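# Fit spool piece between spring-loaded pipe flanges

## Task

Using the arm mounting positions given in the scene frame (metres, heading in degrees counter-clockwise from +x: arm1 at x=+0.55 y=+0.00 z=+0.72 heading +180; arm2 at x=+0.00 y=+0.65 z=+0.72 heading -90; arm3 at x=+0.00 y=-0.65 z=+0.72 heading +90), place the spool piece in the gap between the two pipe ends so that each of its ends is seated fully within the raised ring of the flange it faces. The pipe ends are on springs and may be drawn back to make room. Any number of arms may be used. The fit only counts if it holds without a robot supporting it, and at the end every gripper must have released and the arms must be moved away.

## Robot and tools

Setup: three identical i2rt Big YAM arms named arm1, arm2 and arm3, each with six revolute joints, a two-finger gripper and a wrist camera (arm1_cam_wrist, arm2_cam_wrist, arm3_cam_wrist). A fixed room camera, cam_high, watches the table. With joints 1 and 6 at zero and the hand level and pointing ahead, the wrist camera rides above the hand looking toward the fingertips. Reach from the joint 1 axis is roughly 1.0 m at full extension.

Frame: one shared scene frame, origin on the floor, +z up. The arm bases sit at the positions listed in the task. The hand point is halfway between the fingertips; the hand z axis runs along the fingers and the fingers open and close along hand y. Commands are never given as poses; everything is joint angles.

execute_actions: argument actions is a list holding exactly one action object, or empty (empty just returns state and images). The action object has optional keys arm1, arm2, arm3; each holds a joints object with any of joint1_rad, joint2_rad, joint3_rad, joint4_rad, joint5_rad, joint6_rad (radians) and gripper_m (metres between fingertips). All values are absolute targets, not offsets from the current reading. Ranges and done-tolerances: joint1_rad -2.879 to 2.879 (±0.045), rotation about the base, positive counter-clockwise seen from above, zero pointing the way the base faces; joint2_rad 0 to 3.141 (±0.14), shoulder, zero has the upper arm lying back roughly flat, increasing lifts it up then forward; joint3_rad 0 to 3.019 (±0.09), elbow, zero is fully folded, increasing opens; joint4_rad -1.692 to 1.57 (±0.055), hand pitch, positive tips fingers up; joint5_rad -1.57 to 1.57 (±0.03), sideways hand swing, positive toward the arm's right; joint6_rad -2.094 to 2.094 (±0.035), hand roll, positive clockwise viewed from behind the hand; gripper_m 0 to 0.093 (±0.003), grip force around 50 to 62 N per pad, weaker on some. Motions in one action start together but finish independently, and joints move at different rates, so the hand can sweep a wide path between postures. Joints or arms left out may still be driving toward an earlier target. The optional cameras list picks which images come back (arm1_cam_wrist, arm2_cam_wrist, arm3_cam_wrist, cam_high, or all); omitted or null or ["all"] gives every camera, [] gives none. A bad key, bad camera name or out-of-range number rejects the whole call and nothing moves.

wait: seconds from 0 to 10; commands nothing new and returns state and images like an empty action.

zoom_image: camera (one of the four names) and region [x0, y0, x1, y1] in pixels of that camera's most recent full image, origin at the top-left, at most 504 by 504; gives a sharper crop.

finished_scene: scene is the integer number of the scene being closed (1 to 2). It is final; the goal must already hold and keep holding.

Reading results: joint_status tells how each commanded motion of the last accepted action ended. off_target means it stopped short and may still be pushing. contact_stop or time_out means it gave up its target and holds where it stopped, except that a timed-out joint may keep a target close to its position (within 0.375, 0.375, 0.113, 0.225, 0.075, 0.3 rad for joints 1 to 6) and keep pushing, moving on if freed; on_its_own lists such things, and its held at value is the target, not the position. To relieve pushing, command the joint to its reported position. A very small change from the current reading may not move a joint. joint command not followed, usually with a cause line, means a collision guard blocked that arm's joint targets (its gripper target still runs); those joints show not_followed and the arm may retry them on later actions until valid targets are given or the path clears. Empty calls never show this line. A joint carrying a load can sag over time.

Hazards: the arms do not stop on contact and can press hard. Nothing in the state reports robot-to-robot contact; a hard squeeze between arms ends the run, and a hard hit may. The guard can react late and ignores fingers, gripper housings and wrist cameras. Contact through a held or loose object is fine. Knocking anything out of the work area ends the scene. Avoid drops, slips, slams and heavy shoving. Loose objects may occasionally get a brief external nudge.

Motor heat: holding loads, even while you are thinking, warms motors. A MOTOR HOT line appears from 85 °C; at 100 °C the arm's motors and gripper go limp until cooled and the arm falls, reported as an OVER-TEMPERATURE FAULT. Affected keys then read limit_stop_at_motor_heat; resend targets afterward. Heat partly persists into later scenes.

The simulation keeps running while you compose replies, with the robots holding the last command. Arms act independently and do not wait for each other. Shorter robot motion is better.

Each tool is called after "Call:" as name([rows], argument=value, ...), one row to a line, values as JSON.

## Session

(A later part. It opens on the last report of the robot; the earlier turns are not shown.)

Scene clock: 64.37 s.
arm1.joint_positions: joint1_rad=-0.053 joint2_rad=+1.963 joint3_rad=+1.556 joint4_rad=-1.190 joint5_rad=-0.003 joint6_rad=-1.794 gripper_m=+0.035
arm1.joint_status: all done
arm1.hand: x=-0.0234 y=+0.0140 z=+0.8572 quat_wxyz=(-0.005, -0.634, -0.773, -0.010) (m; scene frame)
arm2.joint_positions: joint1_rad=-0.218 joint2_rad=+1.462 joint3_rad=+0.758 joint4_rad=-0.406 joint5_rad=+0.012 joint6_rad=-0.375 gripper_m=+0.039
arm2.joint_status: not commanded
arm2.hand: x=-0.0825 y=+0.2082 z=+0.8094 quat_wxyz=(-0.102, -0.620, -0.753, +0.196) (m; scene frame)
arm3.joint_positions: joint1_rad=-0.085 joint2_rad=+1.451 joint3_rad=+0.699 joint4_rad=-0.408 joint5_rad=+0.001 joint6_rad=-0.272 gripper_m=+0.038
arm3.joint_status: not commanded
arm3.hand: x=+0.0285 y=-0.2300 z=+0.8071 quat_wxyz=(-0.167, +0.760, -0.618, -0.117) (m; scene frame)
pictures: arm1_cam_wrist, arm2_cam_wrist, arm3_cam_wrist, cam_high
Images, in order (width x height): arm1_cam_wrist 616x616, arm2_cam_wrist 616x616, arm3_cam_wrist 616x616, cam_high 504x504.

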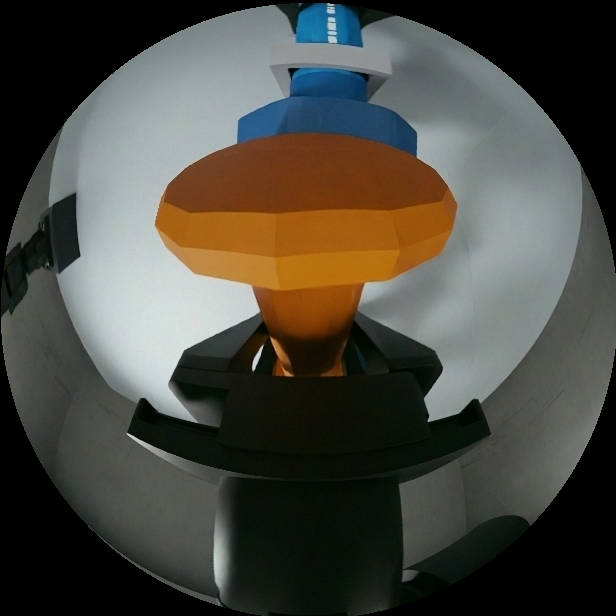

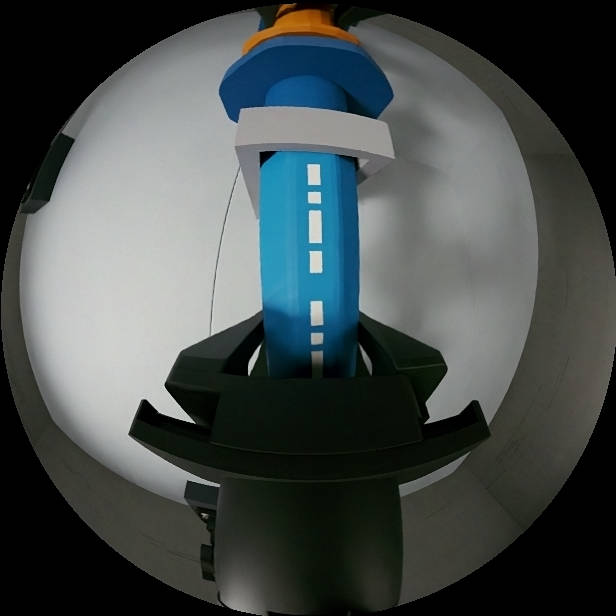

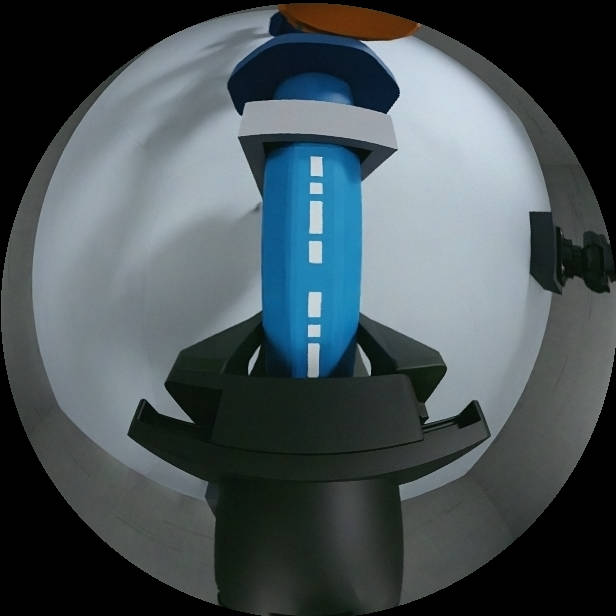

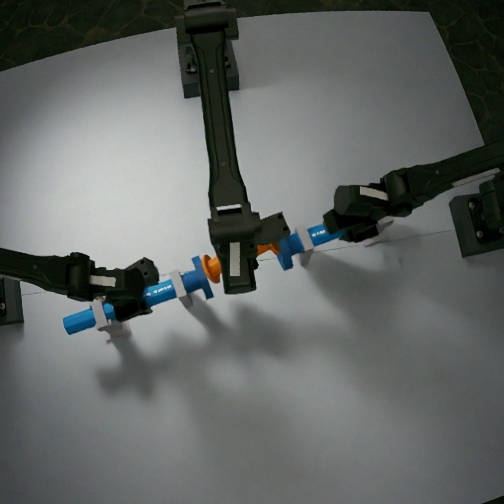

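Call:
execute_actions([
  {"arm1":{"joints":{"joint1_rad":-0.05,"joint2_rad":1.80,"joint3_rad":1.64,"joint4_rad":-1.40}}},
], cameras=[])

Call:
execute_actions([
  {"arm1":{"joints":{"joint2_rad":1.5,"joint3_rad":1.05,"joint4_rad":-1.13}}},
], cameras=[])

Call:
execute_actions([
  {"arm1":{"joints":{"joint2_rad":1.65,"joint3_rad":0.86,"joint4_rad":-0.78}}},
], cameras=["arm1_cam_wrist","cam_high"])

Scene clock: 70.37 s.
arm1.joint_positions: joint1_rad=-0.053 joint2_rad=+1.799 joint3_rad=+1.596 joint4_rad=-1.387 joint5_rad=-0.001 joint6_rad=-1.794 gripper_m=+0.035
arm1.joint_status: all done
arm1.hand: x=+0.0078 y=+0.0120 z=+0.9612 quat_wxyz=(-0.002, -0.634, -0.774, -0.008) (m; scene frame)
arm2.joint_positions: joint1_rad=-0.218 joint2_rad=+1.462 joint3_rad=+0.758 joint4_rad=-0.406 joint5_rad=+0.012 joint6_rad=-0.375 gripper_m=+0.039
arm2.joint_status: not commanded
arm2.hand: x=-0.0825 y=+0.2082 z=+0.8094 quat_wxyz=(-0.102, -0.620, -0.753, +0.196) (m; scene frame)
arm3.joint_positions: joint1_rad=-0.085 joint2_rad=+1.451 joint3_rad=+0.699 joint4_rad=-0.408 joint5_rad=+0.001 joint6_rad=-0.272 gripper_m=+0.038
arm3.joint_status: not commanded
arm3.hand: x=+0.0285 y=-0.2300 z=+0.8071 quat_wxyz=(-0.167, +0.760, -0.618, -0.117) (m; scene frame)
pictures: none
No camera images: the call's "cameras" was empty. Leave "cameras" out to get every camera's image.

Scene clock: 71.73 s.
arm1.joint_positions: joint1_rad=-0.053 joint2_rad=+1.514 joint3_rad=+1.036 joint4_rad=-1.142 joint5_rad=-0.001 joint6_rad=-1.794 gripper_m=+0.035
arm1.joint_status: all done
arm1.hand: x=+0.1554 y=+0.0091 z=+0.8903 quat_wxyz=(-0.014, -0.634, -0.773, -0.018) (m; scene frame)
arm2.joint_positions: joint1_rad=-0.218 joint2_rad=+1.462 joint3_rad=+0.758 joint4_rad=-0.406 joint5_rad=+0.012 joint6_rad=-0.375 gripper_m=+0.039
arm2.joint_status: not commanded
arm2.hand: x=-0.0825 y=+0.2082 z=+0.8094 quat_wxyz=(-0.102, -0.620, -0.753, +0.196) (m; scene frame)
arm3.joint_positions: joint1_rad=-0.085 joint2_rad=+1.451 joint3_rad=+0.699 joint4_rad=-0.408 joint5_rad=+0.001 joint6_rad=-0.272 gripper_m=+0.038
arm3.joint_status: not commanded
arm3.hand: x=+0.0285 y=-0.2300 z=+0.8071 quat_wxyz=(-0.167, +0.760, -0.618, -0.117) (m; scene frame)
pictures: none
No camera images: the call's "cameras" was empty. Leave "cameras" out to get every camera's image.

Scene clock: 72.80 s.
arm1.joint_positions: joint1_rad=-0.053 joint2_rad=+1.672 joint3_rad=+0.840 joint4_rad=-0.792 joint5_rad=-0.001 joint6_rad=-1.794 gripper_m=+0.035
arm1.joint_status: all done
arm1.hand: x=+0.1781 y=+0.0099 z=+0.7715 quat_wxyz=(-0.016, -0.634, -0.773, -0.019) (m; scene frame)
arm2.joint_positions: joint1_rad=-0.218 joint2_rad=+1.462 joint3_rad=+0.758 joint4_rad=-0.406 joint5_rad=+0.012 joint6_rad=-0.375 gripper_m=+0.039
arm2.joint_status: not commanded
arm2.hand: x=-0.0825 y=+0.2082 z=+0.8094 quat_wxyz=(-0.102, -0.620, -0.753, +0.196) (m; scene frame)
arm3.joint_positions: joint1_rad=-0.085 joint2_rad=+1.451 joint3_rad=+0.699 joint4_rad=-0.408 joint5_rad=+0.001 joint6_rad=-0.272 gripper_m=+0.038
arm3.joint_status: not commanded
arm3.hand: x=+0.0285 y=-0.2300 z=+0.8071 quat_wxyz=(-0.167, +0.760, -0.618, -0.117) (m; scene frame)
pictures: arm1_cam_wrist, cam_high
Images, in order (width x height): arm1_cam_wrist 616x616, cam_high 504x504.

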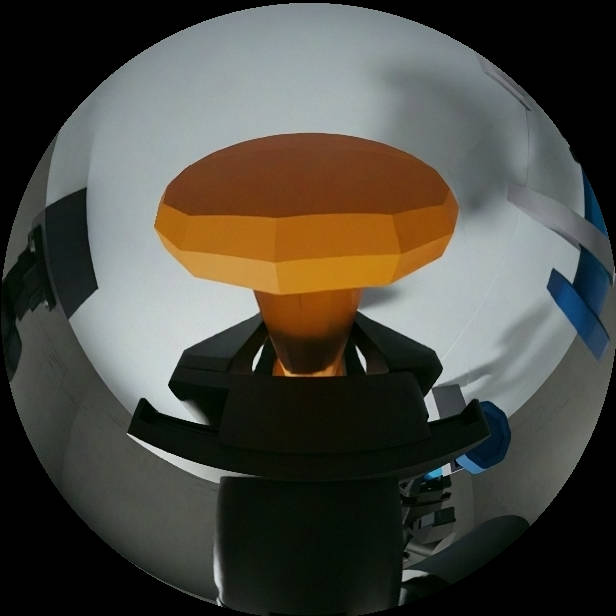

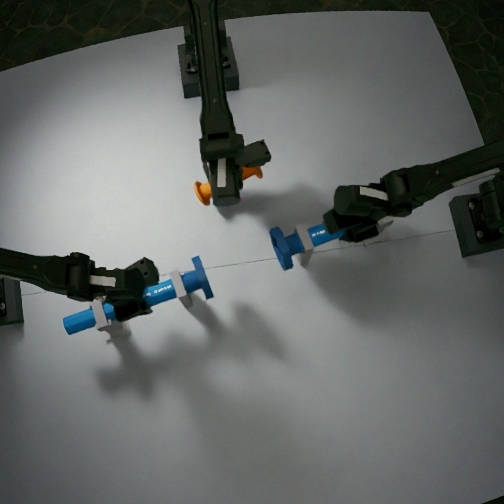

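Call:
execute_actions([
  {"arm1":{"joints":{"joint2_rad":1.71,"joint3_rad":0.835,"joint4_rad":-0.73}}},
], cameras=["arm1_cam_wrist"])

Call:
execute_actions([
  {"arm1":{"joints":{"gripper_m":0.09}}},
], cameras=["arm1_cam_wrist","cam_high"])

Scene clock: 76.30 s.
arm1.joint_positions: joint1_rad=-0.053 joint2_rad=+1.711 joint3_rad=+0.834 joint4_rad=-0.743 joint5_rad=-0.001 joint6_rad=-1.794 gripper_m=+0.035
arm1.joint_status: all done
arm1.hand: x=+0.1756 y=+0.0102 z=+0.7557 quat_wxyz=(-0.014, -0.634, -0.773, -0.017) (m; scene frame)
arm2.joint_positions: joint1_rad=-0.218 joint2_rad=+1.462 joint3_rad=+0.758 joint4_rad=-0.406 joint5_rad=+0.012 joint6_rad=-0.375 gripper_m=+0.039
arm2.joint_status: not commanded
arm2.hand: x=-0.0825 y=+0.2082 z=+0.8094 quat_wxyz=(-0.102, -0.620, -0.753, +0.196) (m; scene frame)
arm3.joint_positions: joint1_rad=-0.085 joint2_rad=+1.451 joint3_rad=+0.699 joint4_rad=-0.408 joint5_rad=+0.001 joint6_rad=-0.272 gripper_m=+0.038
arm3.joint_status: not commanded
arm3.hand: x=+0.0285 y=-0.2300 z=+0.8071 quat_wxyz=(-0.167, +0.760, -0.618, -0.117) (m; scene frame)
pictures: arm1_cam_wrist
Images, in order (width x height): arm1_cam_wrist 616x616.

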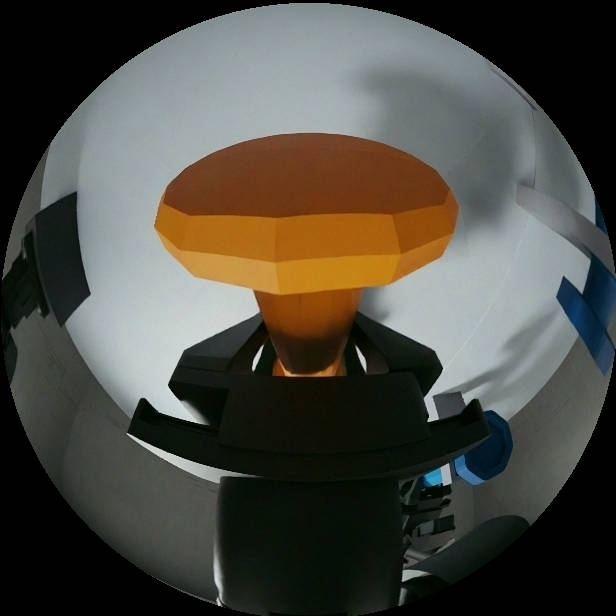

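Scene clock: 77.00 s.
arm1.joint_positions: joint1_rad=-0.053 joint2_rad=+1.711 joint3_rad=+0.834 joint4_rad=-0.743 joint5_rad=-0.001 joint6_rad=-1.794 gripper_m=+0.090
arm1.joint_status: all done
arm1.hand: x=+0.1756 y=+0.0102 z=+0.7557 quat_wxyz=(-0.014, -0.634, -0.773, -0.018) (m; scene frame)
arm2.joint_positions: joint1_rad=-0.218 joint2_rad=+1.462 joint3_rad=+0.758 joint4_rad=-0.406 joint5_rad=+0.012 joint6_rad=-0.375 gripper_m=+0.039
arm2.joint_status: not commanded
arm2.hand: x=-0.0825 y=+0.2082 z=+0.8094 quat_wxyz=(-0.102, -0.620, -0.753, +0.196) (m; scene frame)
arm3.joint_positions: joint1_rad=-0.085 joint2_rad=+1.451 joint3_rad=+0.699 joint4_rad=-0.408 joint5_rad=+0.001 joint6_rad=-0.272 gripper_m=+0.038
arm3.joint_status: not commanded
arm3.hand: x=+0.0285 y=-0.2300 z=+0.8071 quat_wxyz=(-0.167, +0.760, -0.618, -0.117) (m; scene frame)
pictures: arm1_cam_wrist, cam_high
Images, in order (width x height): arm1_cam_wrist 616x616, cam_high 504x504.

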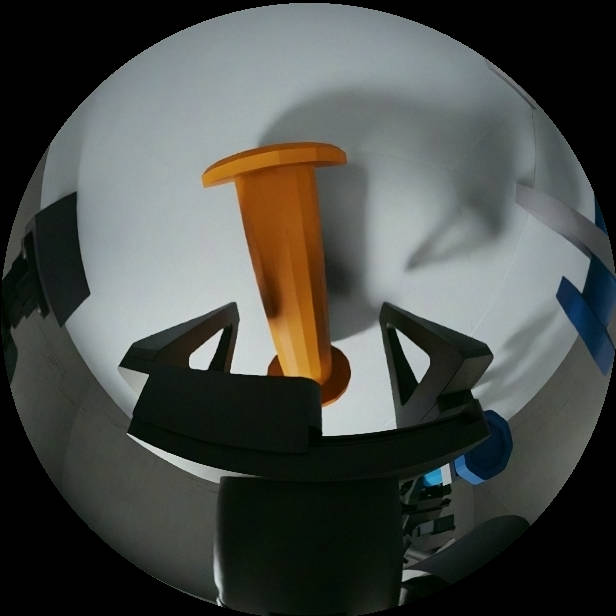

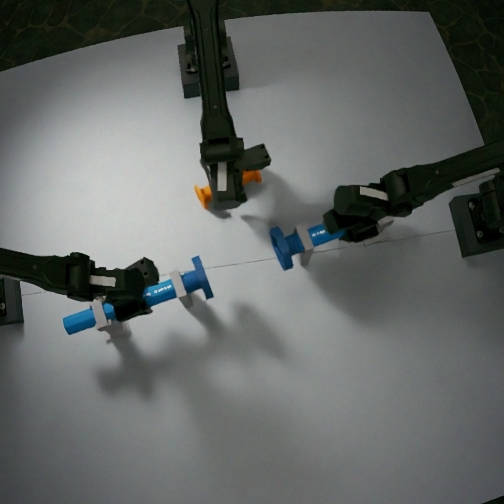

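Call:
execute_actions([
  {"arm1":{"joints":{"gripper_m":0}}},
], cameras=["arm1_cam_wrist"])

Call:
execute_actions([
  {"arm1":{"joints":{"joint2_rad":1.55,"joint3_rad":1.22,"joint4_rad":-1.25}}},
], cameras=[])

Call:
execute_actions([
  {"arm1":{"joints":{"joint2_rad":1.78,"joint3_rad":1.63,"joint4_rad":-1.40}}},
], cameras=[])

Call:
execute_actions([
  {"arm1":{"joints":{"joint2_rad":1.89,"joint3_rad":1.64,"joint4_rad":-1.27}}},
], cameras=["arm1_cam_wrist","cam_high"])

Scene clock: 82.87 s.
arm1.joint_positions: joint1_rad=-0.053 joint2_rad=+1.711 joint3_rad=+0.834 joint4_rad=-0.740 joint5_rad=-0.001 joint6_rad=-1.793 gripper_m=+0.036
arm1.joint_status: gripper_m off_target (ended at +0.036, target +0.000)
arm1.hand: x=+0.1750 y=+0.0102 z=+0.7556 quat_wxyz=(-0.013, -0.634, -0.773, -0.017) (m; scene frame)
arm2.joint_positions: joint1_rad=-0.218 joint2_rad=+1.462 joint3_rad=+0.758 joint4_rad=-0.406 joint5_rad=+0.012 joint6_rad=-0.375 gripper_m=+0.039
arm2.joint_status: not commanded
arm2.hand: x=-0.0825 y=+0.2082 z=+0.8094 quat_wxyz=(-0.102, -0.620, -0.753, +0.196) (m; scene frame)
arm3.joint_positions: joint1_rad=-0.085 joint2_rad=+1.451 joint3_rad=+0.699 joint4_rad=-0.408 joint5_rad=+0.001 joint6_rad=-0.272 gripper_m=+0.038
arm3.joint_status: not commanded
arm3.hand: x=+0.0285 y=-0.2300 z=+0.8071 quat_wxyz=(-0.167, +0.760, -0.618, -0.117) (m; scene frame)
pictures: arm1_cam_wrist
Images, in order (width x height): arm1_cam_wrist 616x616.

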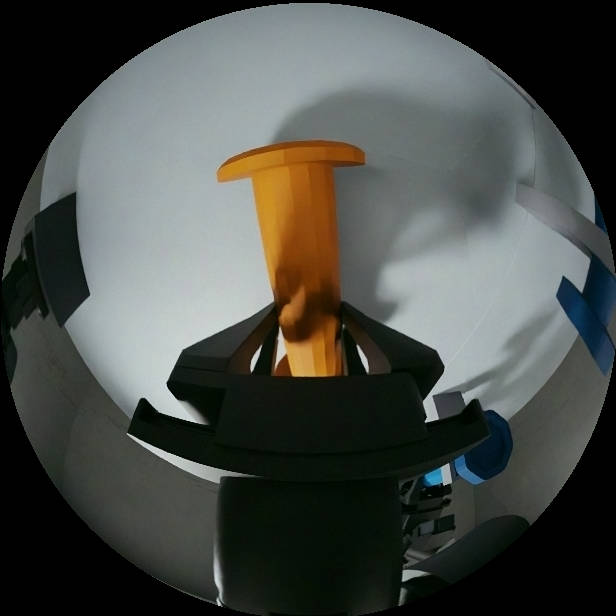

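Scene clock: 84.07 s.
arm1.joint_positions: joint1_rad=-0.053 joint2_rad=+1.548 joint3_rad=+1.189 joint4_rad=-1.237 joint5_rad=-0.001 joint6_rad=-1.793 gripper_m=+0.036
arm1.joint_status: all done
arm1.hand: x=+0.1182 y=+0.0096 z=+0.9297 quat_wxyz=(-0.005, -0.634, -0.773, -0.010) (m; scene frame)
arm2.joint_positions: joint1_rad=-0.218 joint2_rad=+1.462 joint3_rad=+0.758 joint4_rad=-0.406 joint5_rad=+0.012 joint6_rad=-0.375 gripper_m=+0.039
arm2.joint_status: not commanded
arm2.hand: x=-0.0825 y=+0.2082 z=+0.8094 quat_wxyz=(-0.102, -0.620, -0.753, +0.196) (m; scene frame)
arm3.joint_positions: joint1_rad=-0.085 joint2_rad=+1.451 joint3_rad=+0.699 joint4_rad=-0.408 joint5_rad=+0.001 joint6_rad=-0.272 gripper_m=+0.038
arm3.joint_status: not commanded
arm3.hand: x=+0.0285 y=-0.2300 z=+0.8071 quat_wxyz=(-0.167, +0.760, -0.618, -0.117) (m; scene frame)
pictures: none
No camera images: the call's "cameras" was empty. Leave "cameras" out to get every camera's image.

Scene clock: 85.30 s.
arm1.joint_positions: joint1_rad=-0.053 joint2_rad=+1.798 joint3_rad=+1.580 joint4_rad=-1.386 joint5_rad=-0.001 joint6_rad=-1.793 gripper_m=+0.036
arm1.joint_status: all done
arm1.hand: x=+0.0130 y=+0.0119 z=+0.9554 quat_wxyz=(-0.008, -0.634, -0.773, -0.013) (m; scene frame)
arm2.joint_positions: joint1_rad=-0.218 joint2_rad=+1.462 joint3_rad=+0.758 joint4_rad=-0.406 joint5_rad=+0.012 joint6_rad=-0.375 gripper_m=+0.039
arm2.joint_status: not commanded
arm2.hand: x=-0.0825 y=+0.2082 z=+0.8094 quat_wxyz=(-0.102, -0.620, -0.753, +0.196) (m; scene frame)
arm3.joint_positions: joint1_rad=-0.085 joint2_rad=+1.451 joint3_rad=+0.699 joint4_rad=-0.408 joint5_rad=+0.001 joint6_rad=-0.272 gripper_m=+0.038
arm3.joint_status: not commanded
arm3.hand: x=+0.0285 y=-0.2300 z=+0.8071 quat_wxyz=(-0.167, +0.760, -0.618, -0.117) (m; scene frame)
pictures: none
No camera images: the call's "cameras" was empty. Leave "cameras" out to get every camera's image.

Scene clock: 86.27 s.
arm1.joint_positions: joint1_rad=-0.053 joint2_rad=+1.913 joint3_rad=+1.587 joint4_rad=-1.281 joint5_rad=+0.001 joint6_rad=-1.793 gripper_m=+0.036
arm1.joint_status: all done
arm1.hand: x=-0.0152 y=+0.0137 z=+0.8965 quat_wxyz=(-0.008, -0.634, -0.773, -0.015) (m; scene frame)
arm2.joint_positions: joint1_rad=-0.218 joint2_rad=+1.462 joint3_rad=+0.758 joint4_rad=-0.406 joint5_rad=+0.012 joint6_rad=-0.375 gripper_m=+0.039
arm2.joint_status: not commanded
arm2.hand: x=-0.0825 y=+0.2082 z=+0.8094 quat_wxyz=(-0.102, -0.620, -0.753, +0.196) (m; scene frame)
arm3.joint_positions: joint1_rad=-0.085 joint2_rad=+1.451 joint3_rad=+0.699 joint4_rad=-0.408 joint5_rad=+0.001 joint6_rad=-0.272 gripper_m=+0.038
arm3.joint_status: not commanded
arm3.hand: x=+0.0285 y=-0.2300 z=+0.8071 quat_wxyz=(-0.167, +0.760, -0.618, -0.117) (m; scene frame)
pictures: arm1_cam_wrist, cam_high
Images, in order (width x height): arm1_cam_wrist 616x616, cam_high 504x504.

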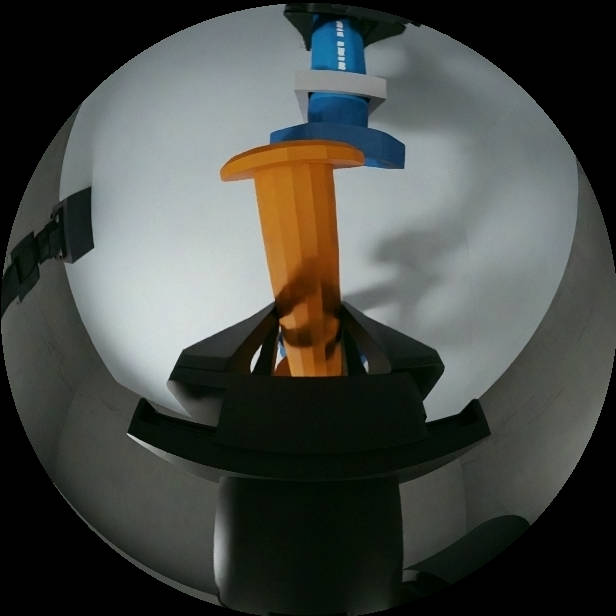

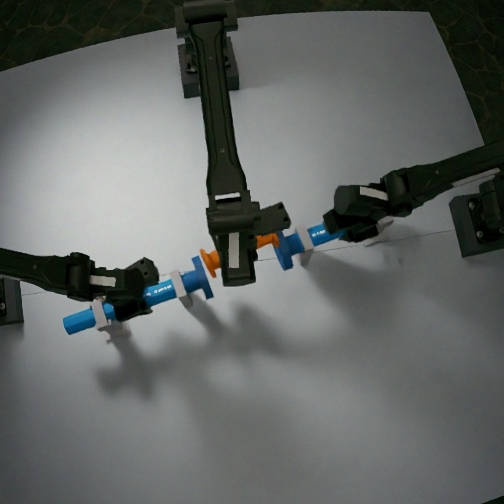

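Call:
execute_actions([
  {"arm1":{"joints":{"joint1_rad":-0.095,"joint4_rad":-1.20,"joint6_rad":-1.735,"joint2_rad":1.915}}},
], cameras=["arm1_cam_wrist","cam_high"])

Call:
zoom_image(camera="cam_high", region=[150,200,330,330])

Scene clock: 93.20 s.
arm1.joint_positions: joint1_rad=-0.063 joint2_rad=+1.913 joint3_rad=+1.587 joint4_rad=-1.234 joint5_rad=-0.014 joint6_rad=-1.730 gripper_m=+0.036
arm1.joint_status: all done
arm1.hand: x=-0.0266 y=+0.0176 z=+0.8964 quat_wxyz=(+0.005, -0.662, -0.749, +0.006) (m; scene frame)
arm2.joint_positions: joint1_rad=-0.218 joint2_rad=+1.462 joint3_rad=+0.758 joint4_rad=-0.406 joint5_rad=+0.012 joint6_rad=-0.375 gripper_m=+0.039
arm2.joint_status: not commanded
arm2.hand: x=-0.0825 y=+0.2082 z=+0.8094 quat_wxyz=(-0.102, -0.620, -0.753, +0.196) (m; scene frame)
arm3.joint_positions: joint1_rad=-0.085 joint2_rad=+1.451 joint3_rad=+0.699 joint4_rad=-0.408 joint5_rad=+0.001 joint6_rad=-0.272 gripper_m=+0.038
arm3.joint_status: not commanded
arm3.hand: x=+0.0285 y=-0.2300 z=+0.8071 quat_wxyz=(-0.167, +0.760, -0.618, -0.117) (m; scene frame)
pictures: arm1_cam_wrist, cam_high
Images, in order (width x height): arm1_cam_wrist 616x616, cam_high 504x504.

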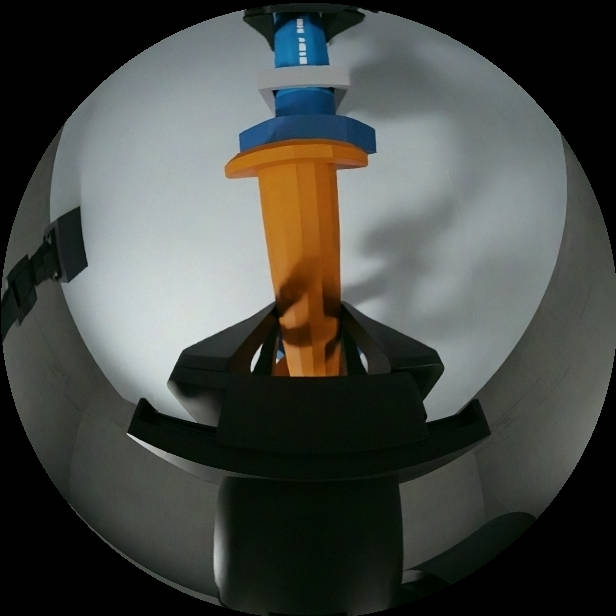

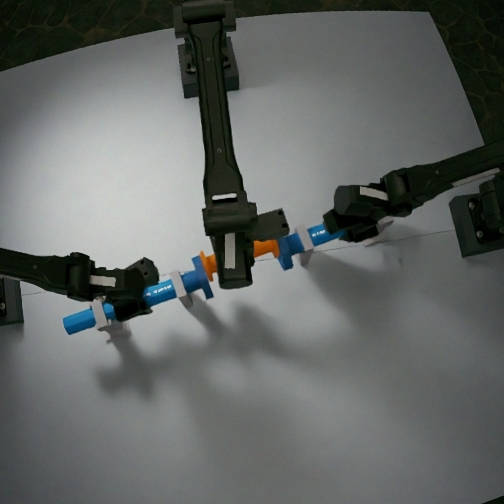

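Region (150, 200, 330, 330) of cam_high's 504x504 image, scaled by 2.800, with more detail than that image has.

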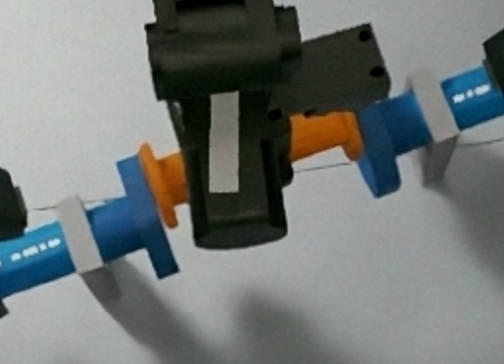

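Call:
execute_actions([
  {"arm1":{"joints":{"joint1_rad":-0.063,"joint6_rad":-1.775,"joint5_rad":0}}},
], cameras=["arm1_cam_wrist","arm2_cam_wrist","arm3_cam_wrist","cam_high"])

Call:
zoom_image(camera="cam_high", region=[150,200,330,330])

Scene clock: 102.60 s.
arm1.joint_positions: joint1_rad=-0.061 joint2_rad=+1.913 joint3_rad=+1.587 joint4_rad=-1.227 joint5_rad=-0.010 joint6_rad=-1.754 gripper_m=+0.036
arm1.joint_status: all done
arm1.hand: x=-0.0285 y=+0.0168 z=+0.8964 quat_wxyz=(+0.010, -0.652, -0.758, +0.007) (m; scene frame)
arm2.joint_positions: joint1_rad=-0.218 joint2_rad=+1.462 joint3_rad=+0.758 joint4_rad=-0.406 joint5_rad=+0.012 joint6_rad=-0.375 gripper_m=+0.039
arm2.joint_status: not commanded
arm2.hand: x=-0.0825 y=+0.2082 z=+0.8094 quat_wxyz=(-0.102, -0.620, -0.753, +0.196) (m; scene frame)
arm3.joint_positions: joint1_rad=-0.085 joint2_rad=+1.451 joint3_rad=+0.699 joint4_rad=-0.408 joint5_rad=+0.001 joint6_rad=-0.272 gripper_m=+0.038
arm3.joint_status: not commanded
arm3.hand: x=+0.0285 y=-0.2300 z=+0.8071 quat_wxyz=(-0.167, +0.760, -0.618, -0.117) (m; scene frame)
pictures: arm1_cam_wrist, arm2_cam_wrist, arm3_cam_wrist, cam_high
Images, in order (width x height): arm1_cam_wrist 616x616, arm2_cam_wrist 616x616, arm3_cam_wrist 616x616, cam_high 504x504.

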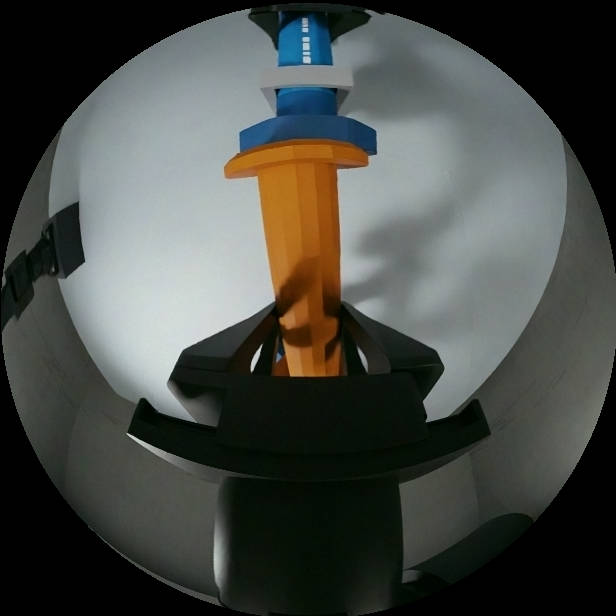

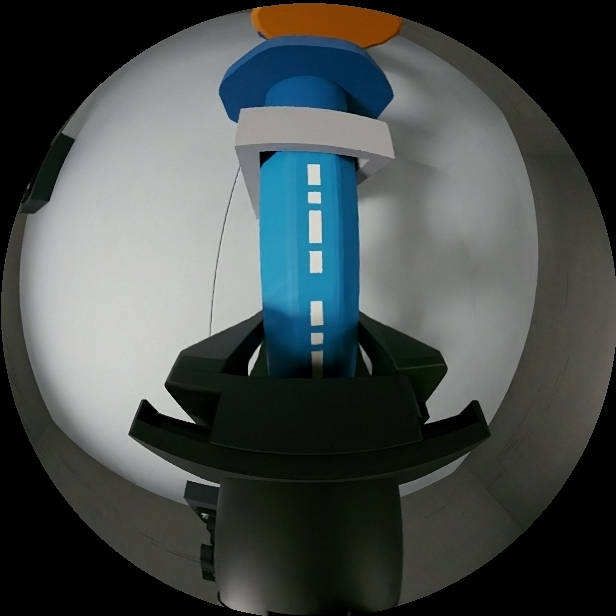

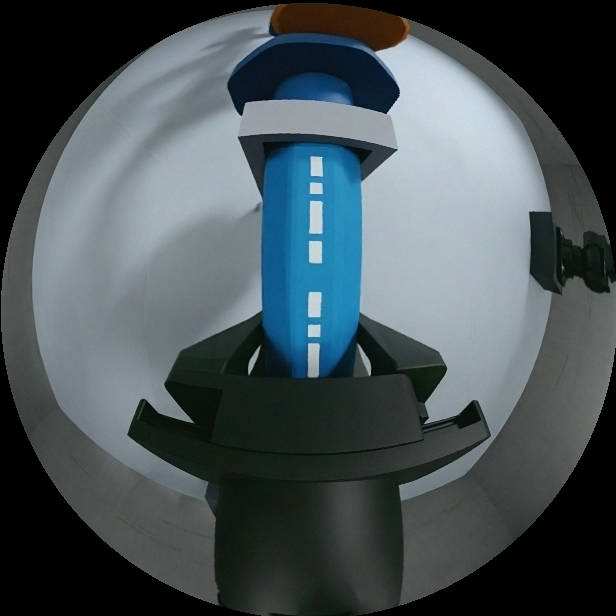

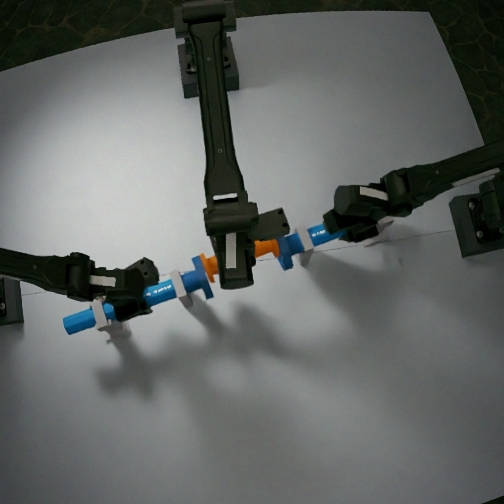

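Region (150, 200, 330, 330) of cam_high's 504x504 image, scaled by 2.800, with more detail than that image has.

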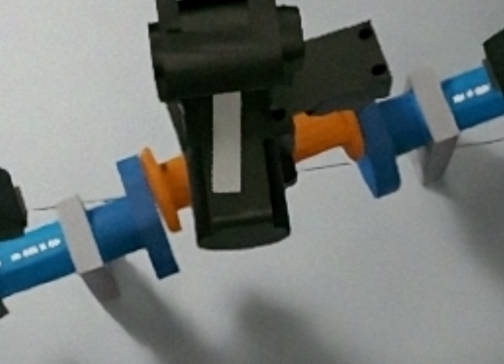

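Call:
execute_actions([
  {"arm1":{"joints":{"joint2_rad":1.85}}},
], cameras=[])

Call:
execute_actions([
  {"arm1":{"joints":{"joint1_rad":-0.08,"joint6_rad":-1.655,"joint4_rad":-1.26}}},
])

Scene clock: 108.03 s.
arm1.joint_positions: joint1_rad=-0.061 joint2_rad=+1.878 joint3_rad=+1.587 joint4_rad=-1.216 joint5_rad=-0.002 joint6_rad=-1.766 gripper_m=+0.036
arm1.joint_status: all done
arm1.hand: x=-0.0320 y=+0.0181 z=+0.9162 quat_wxyz=(+0.030, -0.647, -0.762, +0.018) (m; scene frame)
arm2.joint_positions: joint1_rad=-0.218 joint2_rad=+1.462 joint3_rad=+0.758 joint4_rad=-0.406 joint5_rad=+0.012 joint6_rad=-0.375 gripper_m=+0.039
arm2.joint_status: not commanded
arm2.hand: x=-0.0825 y=+0.2082 z=+0.8094 quat_wxyz=(-0.102, -0.620, -0.753, +0.196) (m; scene frame)
arm3.joint_positions: joint1_rad=-0.085 joint2_rad=+1.451 joint3_rad=+0.699 joint4_rad=-0.408 joint5_rad=+0.001 joint6_rad=-0.272 gripper_m=+0.038
arm3.joint_status: not commanded
arm3.hand: x=+0.0285 y=-0.2300 z=+0.8071 quat_wxyz=(-0.167, +0.760, -0.618, -0.117) (m; scene frame)
pictures: none
No camera images: the call's "cameras" was empty. Leave "cameras" out to get every camera's image.

Scene clock: 109.07 s.
arm1.joint_positions: joint1_rad=-0.073 joint2_rad=+1.878 joint3_rad=+1.587 joint4_rad=-1.247 joint5_rad=-0.002 joint6_rad=-1.664 gripper_m=+0.036
arm1.joint_status: all done
arm1.hand: x=-0.0239 y=+0.0249 z=+0.9159 quat_wxyz=(+0.018, -0.690, -0.724, +0.009) (m; scene frame)
arm2.joint_positions: joint1_rad=-0.218 joint2_rad=+1.462 joint3_rad=+0.758 joint4_rad=-0.406 joint5_rad=+0.012 joint6_rad=-0.375 gripper_m=+0.039
arm2.joint_status: not commanded
arm2.hand: x=-0.0825 y=+0.2082 z=+0.8094 quat_wxyz=(-0.102, -0.620, -0.753, +0.196) (m; scene frame)
arm3.joint_positions: joint1_rad=-0.085 joint2_rad=+1.451 joint3_rad=+0.699 joint4_rad=-0.408 joint5_rad=+0.001 joint6_rad=-0.272 gripper_m=+0.038
arm3.joint_status: not commanded
arm3.hand: x=+0.0285 y=-0.2300 z=+0.8071 quat_wxyz=(-0.167, +0.760, -0.618, -0.117) (m; scene frame)
pictures: arm1_cam_wrist, arm2_cam_wrist, arm3_cam_wrist, cam_high
Images, in order (width x height): arm1_cam_wrist 616x616, arm2_cam_wrist 616x616, arm3_cam_wrist 616x616, cam_high 504x504.

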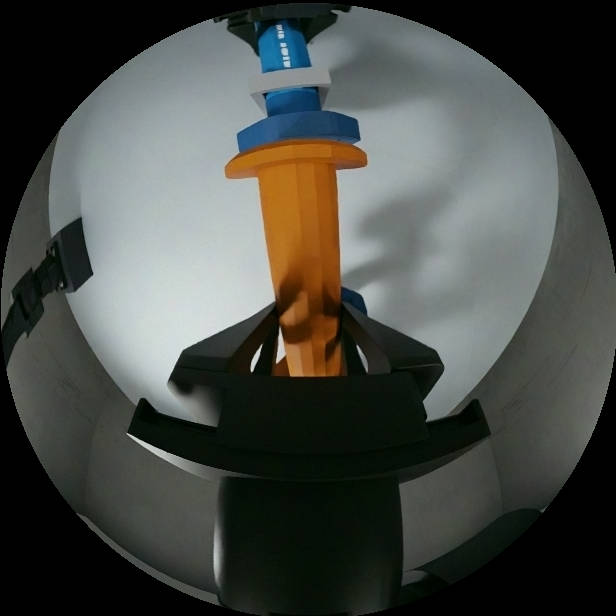

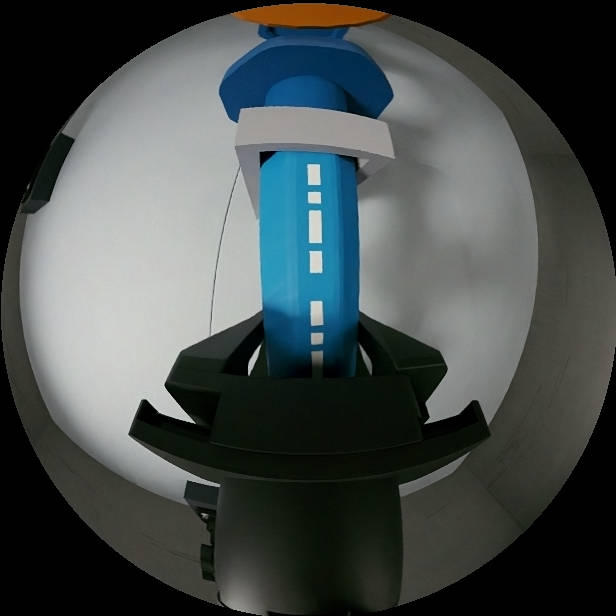

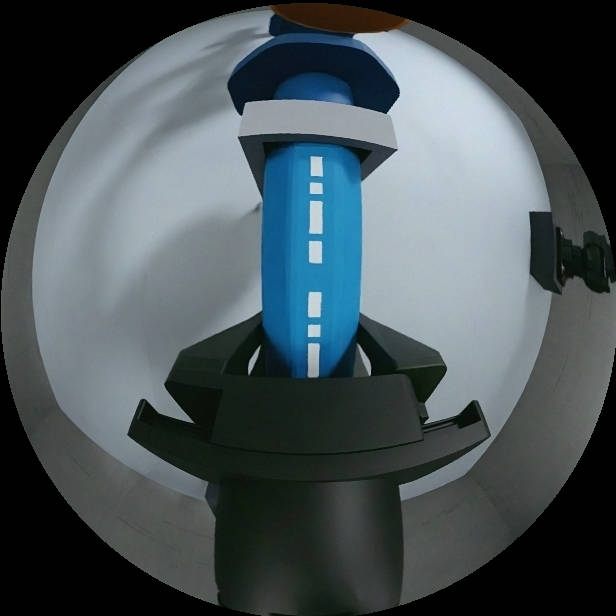

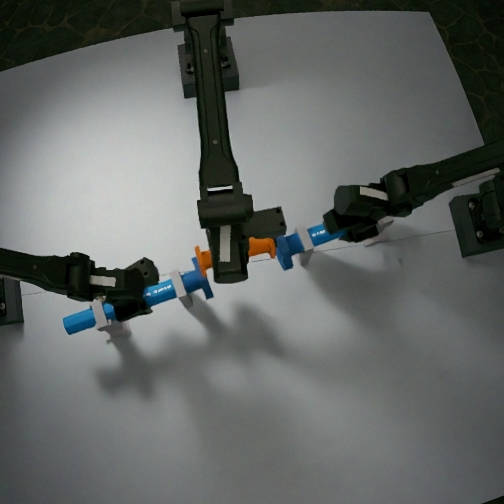

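Call:
execute_actions([
  {"arm1":{"joints":{"joint1_rad":-0.095,"joint6_rad":-1.80,"joint4_rad":-1.215}}},
], cameras=["arm1_cam_wrist","cam_high"])

Call:
zoom_image(camera="cam_high", region=[150,200,330,330])

Scene clock: 120.73 s.
arm1.joint_positions: joint1_rad=-0.089 joint2_rad=+1.878 joint3_rad=+1.587 joint4_rad=-1.231 joint5_rad=-0.001 joint6_rad=-1.791 gripper_m=+0.036
arm1.joint_status: all done
arm1.hand: x=-0.0275 y=+0.0344 z=+0.9162 quat_wxyz=(+0.025, -0.649, -0.761, +0.013) (m; scene frame)
arm2.joint_positions: joint1_rad=-0.218 joint2_rad=+1.462 joint3_rad=+0.758 joint4_rad=-0.406 joint5_rad=+0.012 joint6_rad=-0.375 gripper_m=+0.039
arm2.joint_status: not commanded
arm2.hand: x=-0.0825 y=+0.2082 z=+0.8094 quat_wxyz=(-0.102, -0.620, -0.753, +0.196) (m; scene frame)
arm3.joint_positions: joint1_rad=-0.085 joint2_rad=+1.451 joint3_rad=+0.699 joint4_rad=-0.408 joint5_rad=+0.001 joint6_rad=-0.272 gripper_m=+0.038
arm3.joint_status: not commanded
arm3.hand: x=+0.0285 y=-0.2300 z=+0.8071 quat_wxyz=(-0.167, +0.760, -0.618, -0.117) (m; scene frame)
pictures: arm1_cam_wrist, cam_high
Images, in order (width x height): arm1_cam_wrist 616x616, cam_high 504x504.

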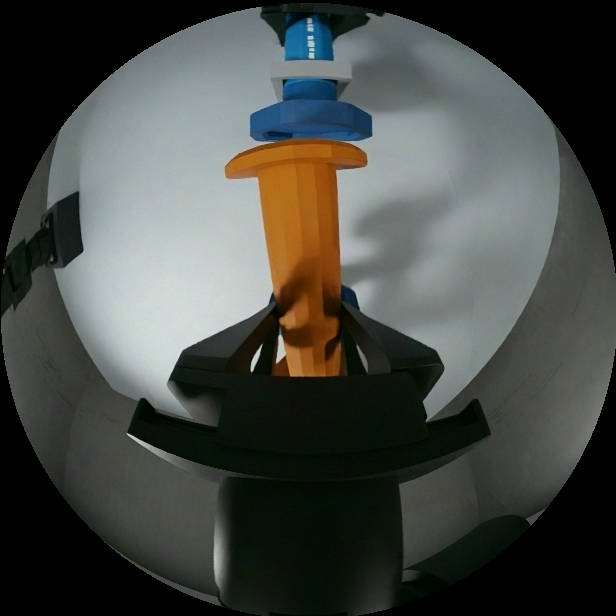

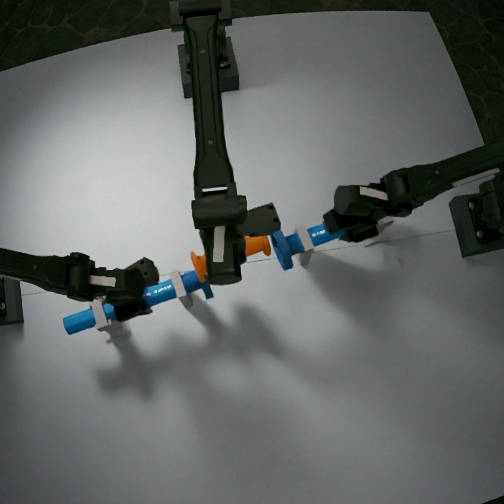

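Region (150, 200, 330, 330) of cam_high's 504x504 image, scaled by 2.800, with more detail than that image has.

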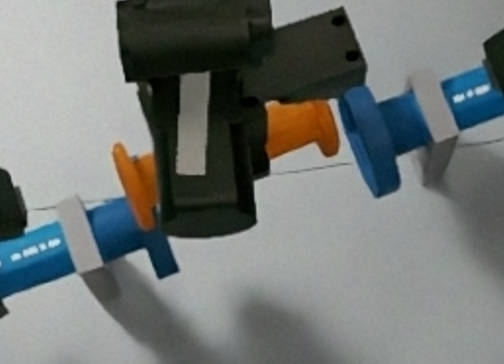

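Call:
zoom_image(camera="arm1_cam_wrist", region=[210,90,390,200])

Region (210, 90, 390, 200) of arm1_cam_wrist's 616x616 image, scaled by 2.800, with more detail than that image has.

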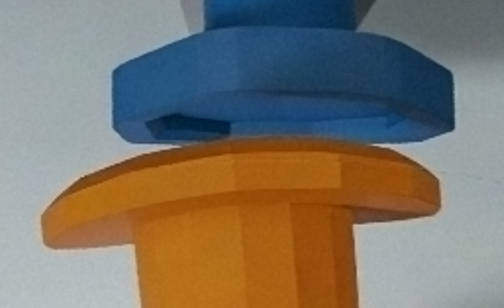

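Call:
execute_actions([
  {"arm1":{"joints":{"joint1_rad":-0.072,"joint6_rad":-1.725,"joint2_rad":1.95,"joint3_rad":1.56,"joint4_rad":-1.17}}},
], cameras=["arm1_cam_wrist","cam_high"])

Call:
zoom_image(camera="cam_high", region=[150,200,330,330])

Scene clock: 135.13 s.
arm1.joint_positions: joint1_rad=-0.076 joint2_rad=+1.942 joint3_rad=+1.570 joint4_rad=-1.173 joint5_rad=+0.005 joint6_rad=-1.743 gripper_m=+0.036
arm1.joint_status: all done
arm1.hand: x=-0.0335 y=+0.0288 z=+0.8740 quat_wxyz=(+0.017, -0.662, -0.749, +0.003) (m; scene frame)
arm2.joint_positions: joint1_rad=-0.218 joint2_rad=+1.462 joint3_rad=+0.758 joint4_rad=-0.406 joint5_rad=+0.012 joint6_rad=-0.375 gripper_m=+0.039
arm2.joint_status: not commanded
arm2.hand: x=-0.0825 y=+0.2082 z=+0.8094 quat_wxyz=(-0.102, -0.620, -0.753, +0.196) (m; scene frame)
arm3.joint_positions: joint1_rad=-0.085 joint2_rad=+1.451 joint3_rad=+0.699 joint4_rad=-0.408 joint5_rad=+0.001 joint6_rad=-0.272 gripper_m=+0.038
arm3.joint_status: not commanded
arm3.hand: x=+0.0285 y=-0.2300 z=+0.8071 quat_wxyz=(-0.167, +0.760, -0.618, -0.117) (m; scene frame)
pictures: arm1_cam_wrist, cam_high
Images, in order (width x height): arm1_cam_wrist 616x616, cam_high 504x504.

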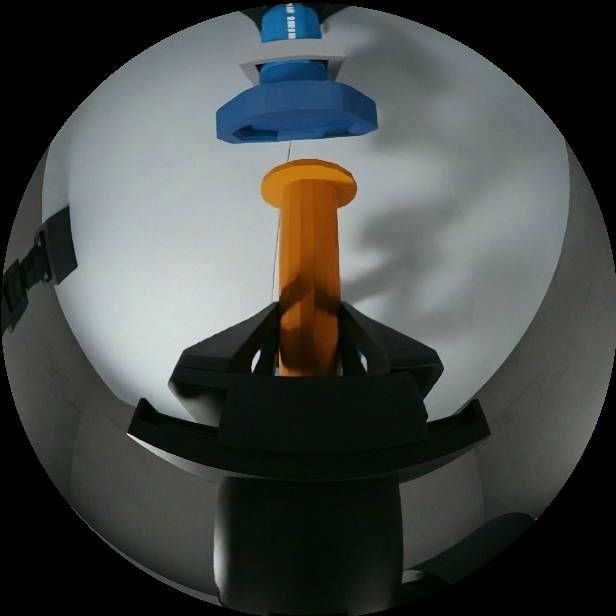

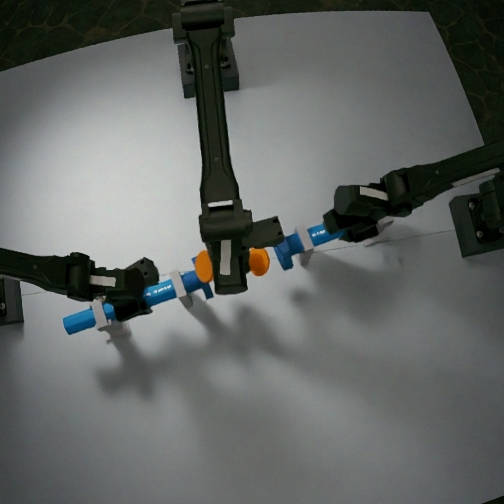

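Region (150, 200, 330, 330) of cam_high's 504x504 image, scaled by 2.800, with more detail than that image has.

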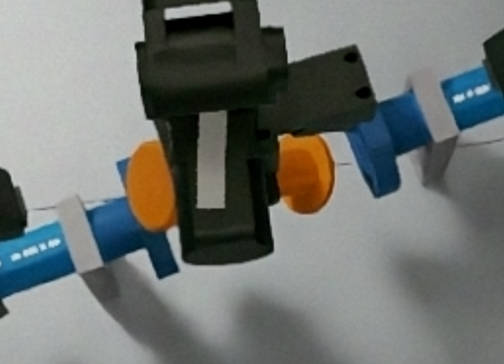

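Call:
execute_actions([
  {"arm1":{"joints":{"joint2_rad":1.80,"joint3_rad":1.64,"joint4_rad":-1.40}}},
], cameras=["arm1_cam_wrist","cam_high"])

Scene clock: 149.63 s.
arm1.joint_positions: joint1_rad=-0.076 joint2_rad=+1.801 joint3_rad=+1.591 joint4_rad=-1.387 joint5_rad=+0.004 joint6_rad=-1.734 gripper_m=+0.036
arm1.joint_status: all done
arm1.hand: x=+0.0100 y=+0.0254 z=+0.9584 quat_wxyz=(-0.003, -0.665, -0.746, -0.012) (m; scene frame)
arm2.joint_positions: joint1_rad=-0.218 joint2_rad=+1.462 joint3_rad=+0.758 joint4_rad=-0.406 joint5_rad=+0.012 joint6_rad=-0.375 gripper_m=+0.039
arm2.joint_status: not commanded
arm2.hand: x=-0.0825 y=+0.2082 z=+0.8094 quat_wxyz=(-0.102, -0.620, -0.753, +0.196) (m; scene frame)
arm3.joint_positions: joint1_rad=-0.085 joint2_rad=+1.451 joint3_rad=+0.699 joint4_rad=-0.408 joint5_rad=+0.001 joint6_rad=-0.272 gripper_m=+0.038
arm3.joint_status: not commanded
arm3.hand: x=+0.0285 y=-0.2300 z=+0.8071 quat_wxyz=(-0.167, +0.760, -0.618, -0.117) (m; scene frame)
pictures: arm1_cam_wrist, cam_high
Images, in order (width x height): arm1_cam_wrist 616x616, cam_high 504x504.

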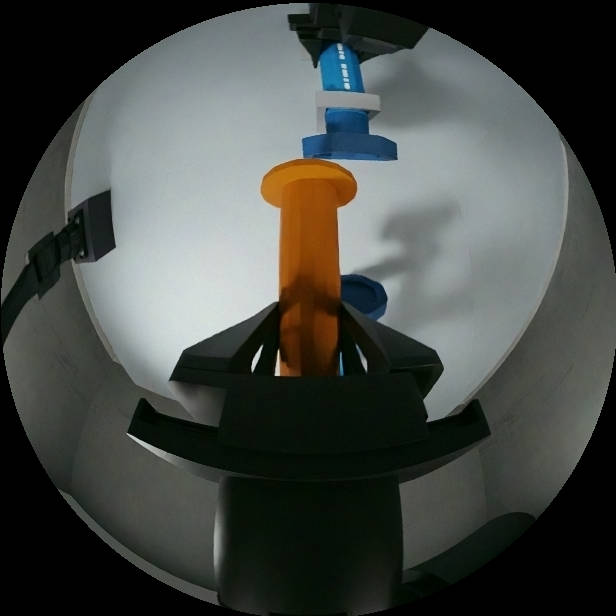

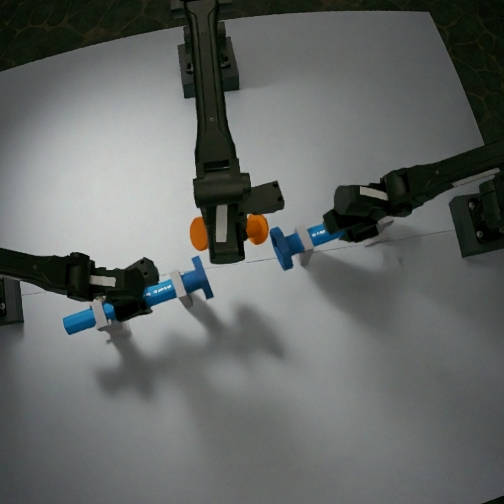

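Call:
execute_actions([
  {"arm1":{"joints":{"joint2_rad":1.55,"joint3_rad":1.22,"joint4_rad":-1.25}}},
], cameras=[])

Call:
execute_actions([
  {"arm1":{"joints":{"joint2_rad":1.5,"joint3_rad":1.05,"joint4_rad":-1.13}}},
], cameras=[])

Call:
execute_actions([
  {"arm1":{"joints":{"joint2_rad":1.65,"joint3_rad":0.86,"joint4_rad":-0.78}}},
], cameras=["arm1_cam_wrist","cam_high"])

Scene clock: 158.07 s.
arm1.joint_positions: joint1_rad=-0.076 joint2_rad=+1.557 joint3_rad=+1.211 joint4_rad=-1.263 joint5_rad=+0.003 joint6_rad=-1.732 gripper_m=+0.036
arm1.joint_status: all done
arm1.hand: x=+0.1165 y=+0.0204 z=+0.9343 quat_wxyz=(-0.008, -0.666, -0.746, -0.016) (m; scene frame)
arm2.joint_positions: joint1_rad=-0.218 joint2_rad=+1.462 joint3_rad=+0.758 joint4_rad=-0.406 joint5_rad=+0.012 joint6_rad=-0.375 gripper_m=+0.039
arm2.joint_status: not commanded
arm2.hand: x=-0.0825 y=+0.2082 z=+0.8094 quat_wxyz=(-0.102, -0.620, -0.753, +0.196) (m; scene frame)
arm3.joint_positions: joint1_rad=-0.085 joint2_rad=+1.451 joint3_rad=+0.699 joint4_rad=-0.408 joint5_rad=+0.001 joint6_rad=-0.272 gripper_m=+0.038
arm3.joint_status: not commanded
arm3.hand: x=+0.0285 y=-0.2300 z=+0.8071 quat_wxyz=(-0.167, +0.760, -0.618, -0.117) (m; scene frame)
pictures: none
No camera images: the call's "cameras" was empty. Leave "cameras" out to get every camera's image.

Scene clock: 159.03 s.
arm1.joint_positions: joint1_rad=-0.076 joint2_rad=+1.515 joint3_rad=+1.040 joint4_rad=-1.143 joint5_rad=+0.003 joint6_rad=-1.732 gripper_m=+0.036
arm1.joint_status: all done
arm1.hand: x=+0.1542 y=+0.0191 z=+0.8914 quat_wxyz=(-0.011, -0.666, -0.746, -0.019) (m; scene frame)
arm2.joint_positions: joint1_rad=-0.218 joint2_rad=+1.462 joint3_rad=+0.758 joint4_rad=-0.406 joint5_rad=+0.012 joint6_rad=-0.375 gripper_m=+0.039
arm2.joint_status: not commanded
arm2.hand: x=-0.0825 y=+0.2082 z=+0.8094 quat_wxyz=(-0.102, -0.620, -0.753, +0.196) (m; scene frame)
arm3.joint_positions: joint1_rad=-0.085 joint2_rad=+1.451 joint3_rad=+0.699 joint4_rad=-0.408 joint5_rad=+0.001 joint6_rad=-0.272 gripper_m=+0.038
arm3.joint_status: not commanded
arm3.hand: x=+0.0285 y=-0.2300 z=+0.8071 quat_wxyz=(-0.167, +0.760, -0.618, -0.117) (m; scene frame)
pictures: none
No camera images: the call's "cameras" was empty. Leave "cameras" out to get every camera's image.

Scene clock: 160.10 s.
arm1.joint_positions: joint1_rad=-0.077 joint2_rad=+1.660 joint3_rad=+0.853 joint4_rad=-0.808 joint5_rad=-0.003 joint6_rad=-1.732 gripper_m=+0.035
arm1.joint_status: all done
arm1.hand: x=+0.1739 y=+0.0189 z=+0.7791 quat_wxyz=(-0.012, -0.666, -0.745, -0.016) (m; scene frame)
arm2.joint_positions: joint1_rad=-0.218 joint2_rad=+1.462 joint3_rad=+0.758 joint4_rad=-0.406 joint5_rad=+0.012 joint6_rad=-0.375 gripper_m=+0.039
arm2.joint_status: not commanded
arm2.hand: x=-0.0825 y=+0.2082 z=+0.8094 quat_wxyz=(-0.102, -0.620, -0.753, +0.196) (m; scene frame)
arm3.joint_positions: joint1_rad=-0.085 joint2_rad=+1.451 joint3_rad=+0.699 joint4_rad=-0.408 joint5_rad=+0.001 joint6_rad=-0.272 gripper_m=+0.038
arm3.joint_status: not commanded
arm3.hand: x=+0.0285 y=-0.2300 z=+0.8071 quat_wxyz=(-0.167, +0.760, -0.618, -0.117) (m; scene frame)
pictures: arm1_cam_wrist, cam_high
Images, in order (width x height): arm1_cam_wrist 616x616, cam_high 504x504.

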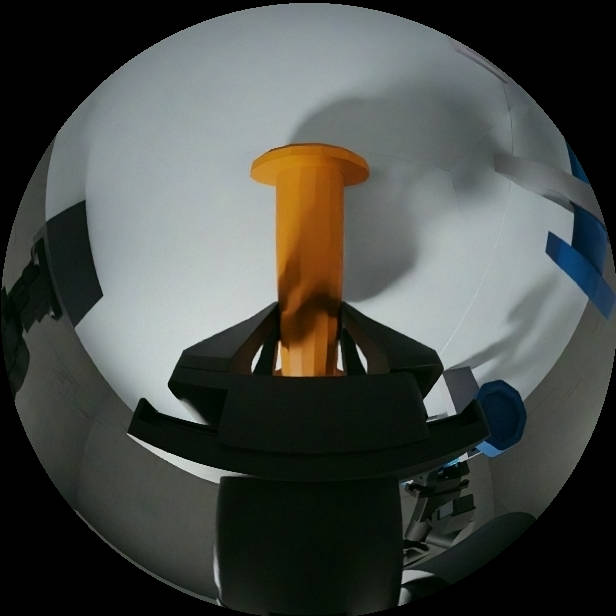

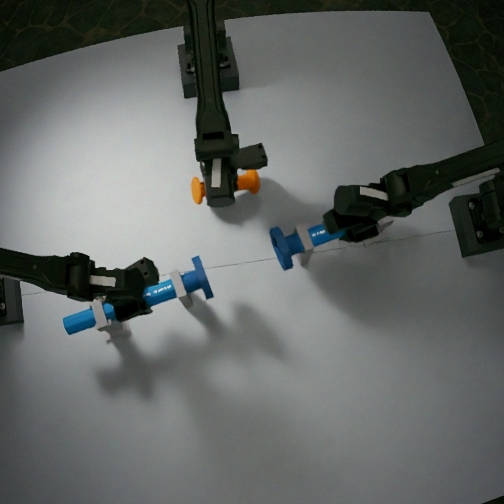

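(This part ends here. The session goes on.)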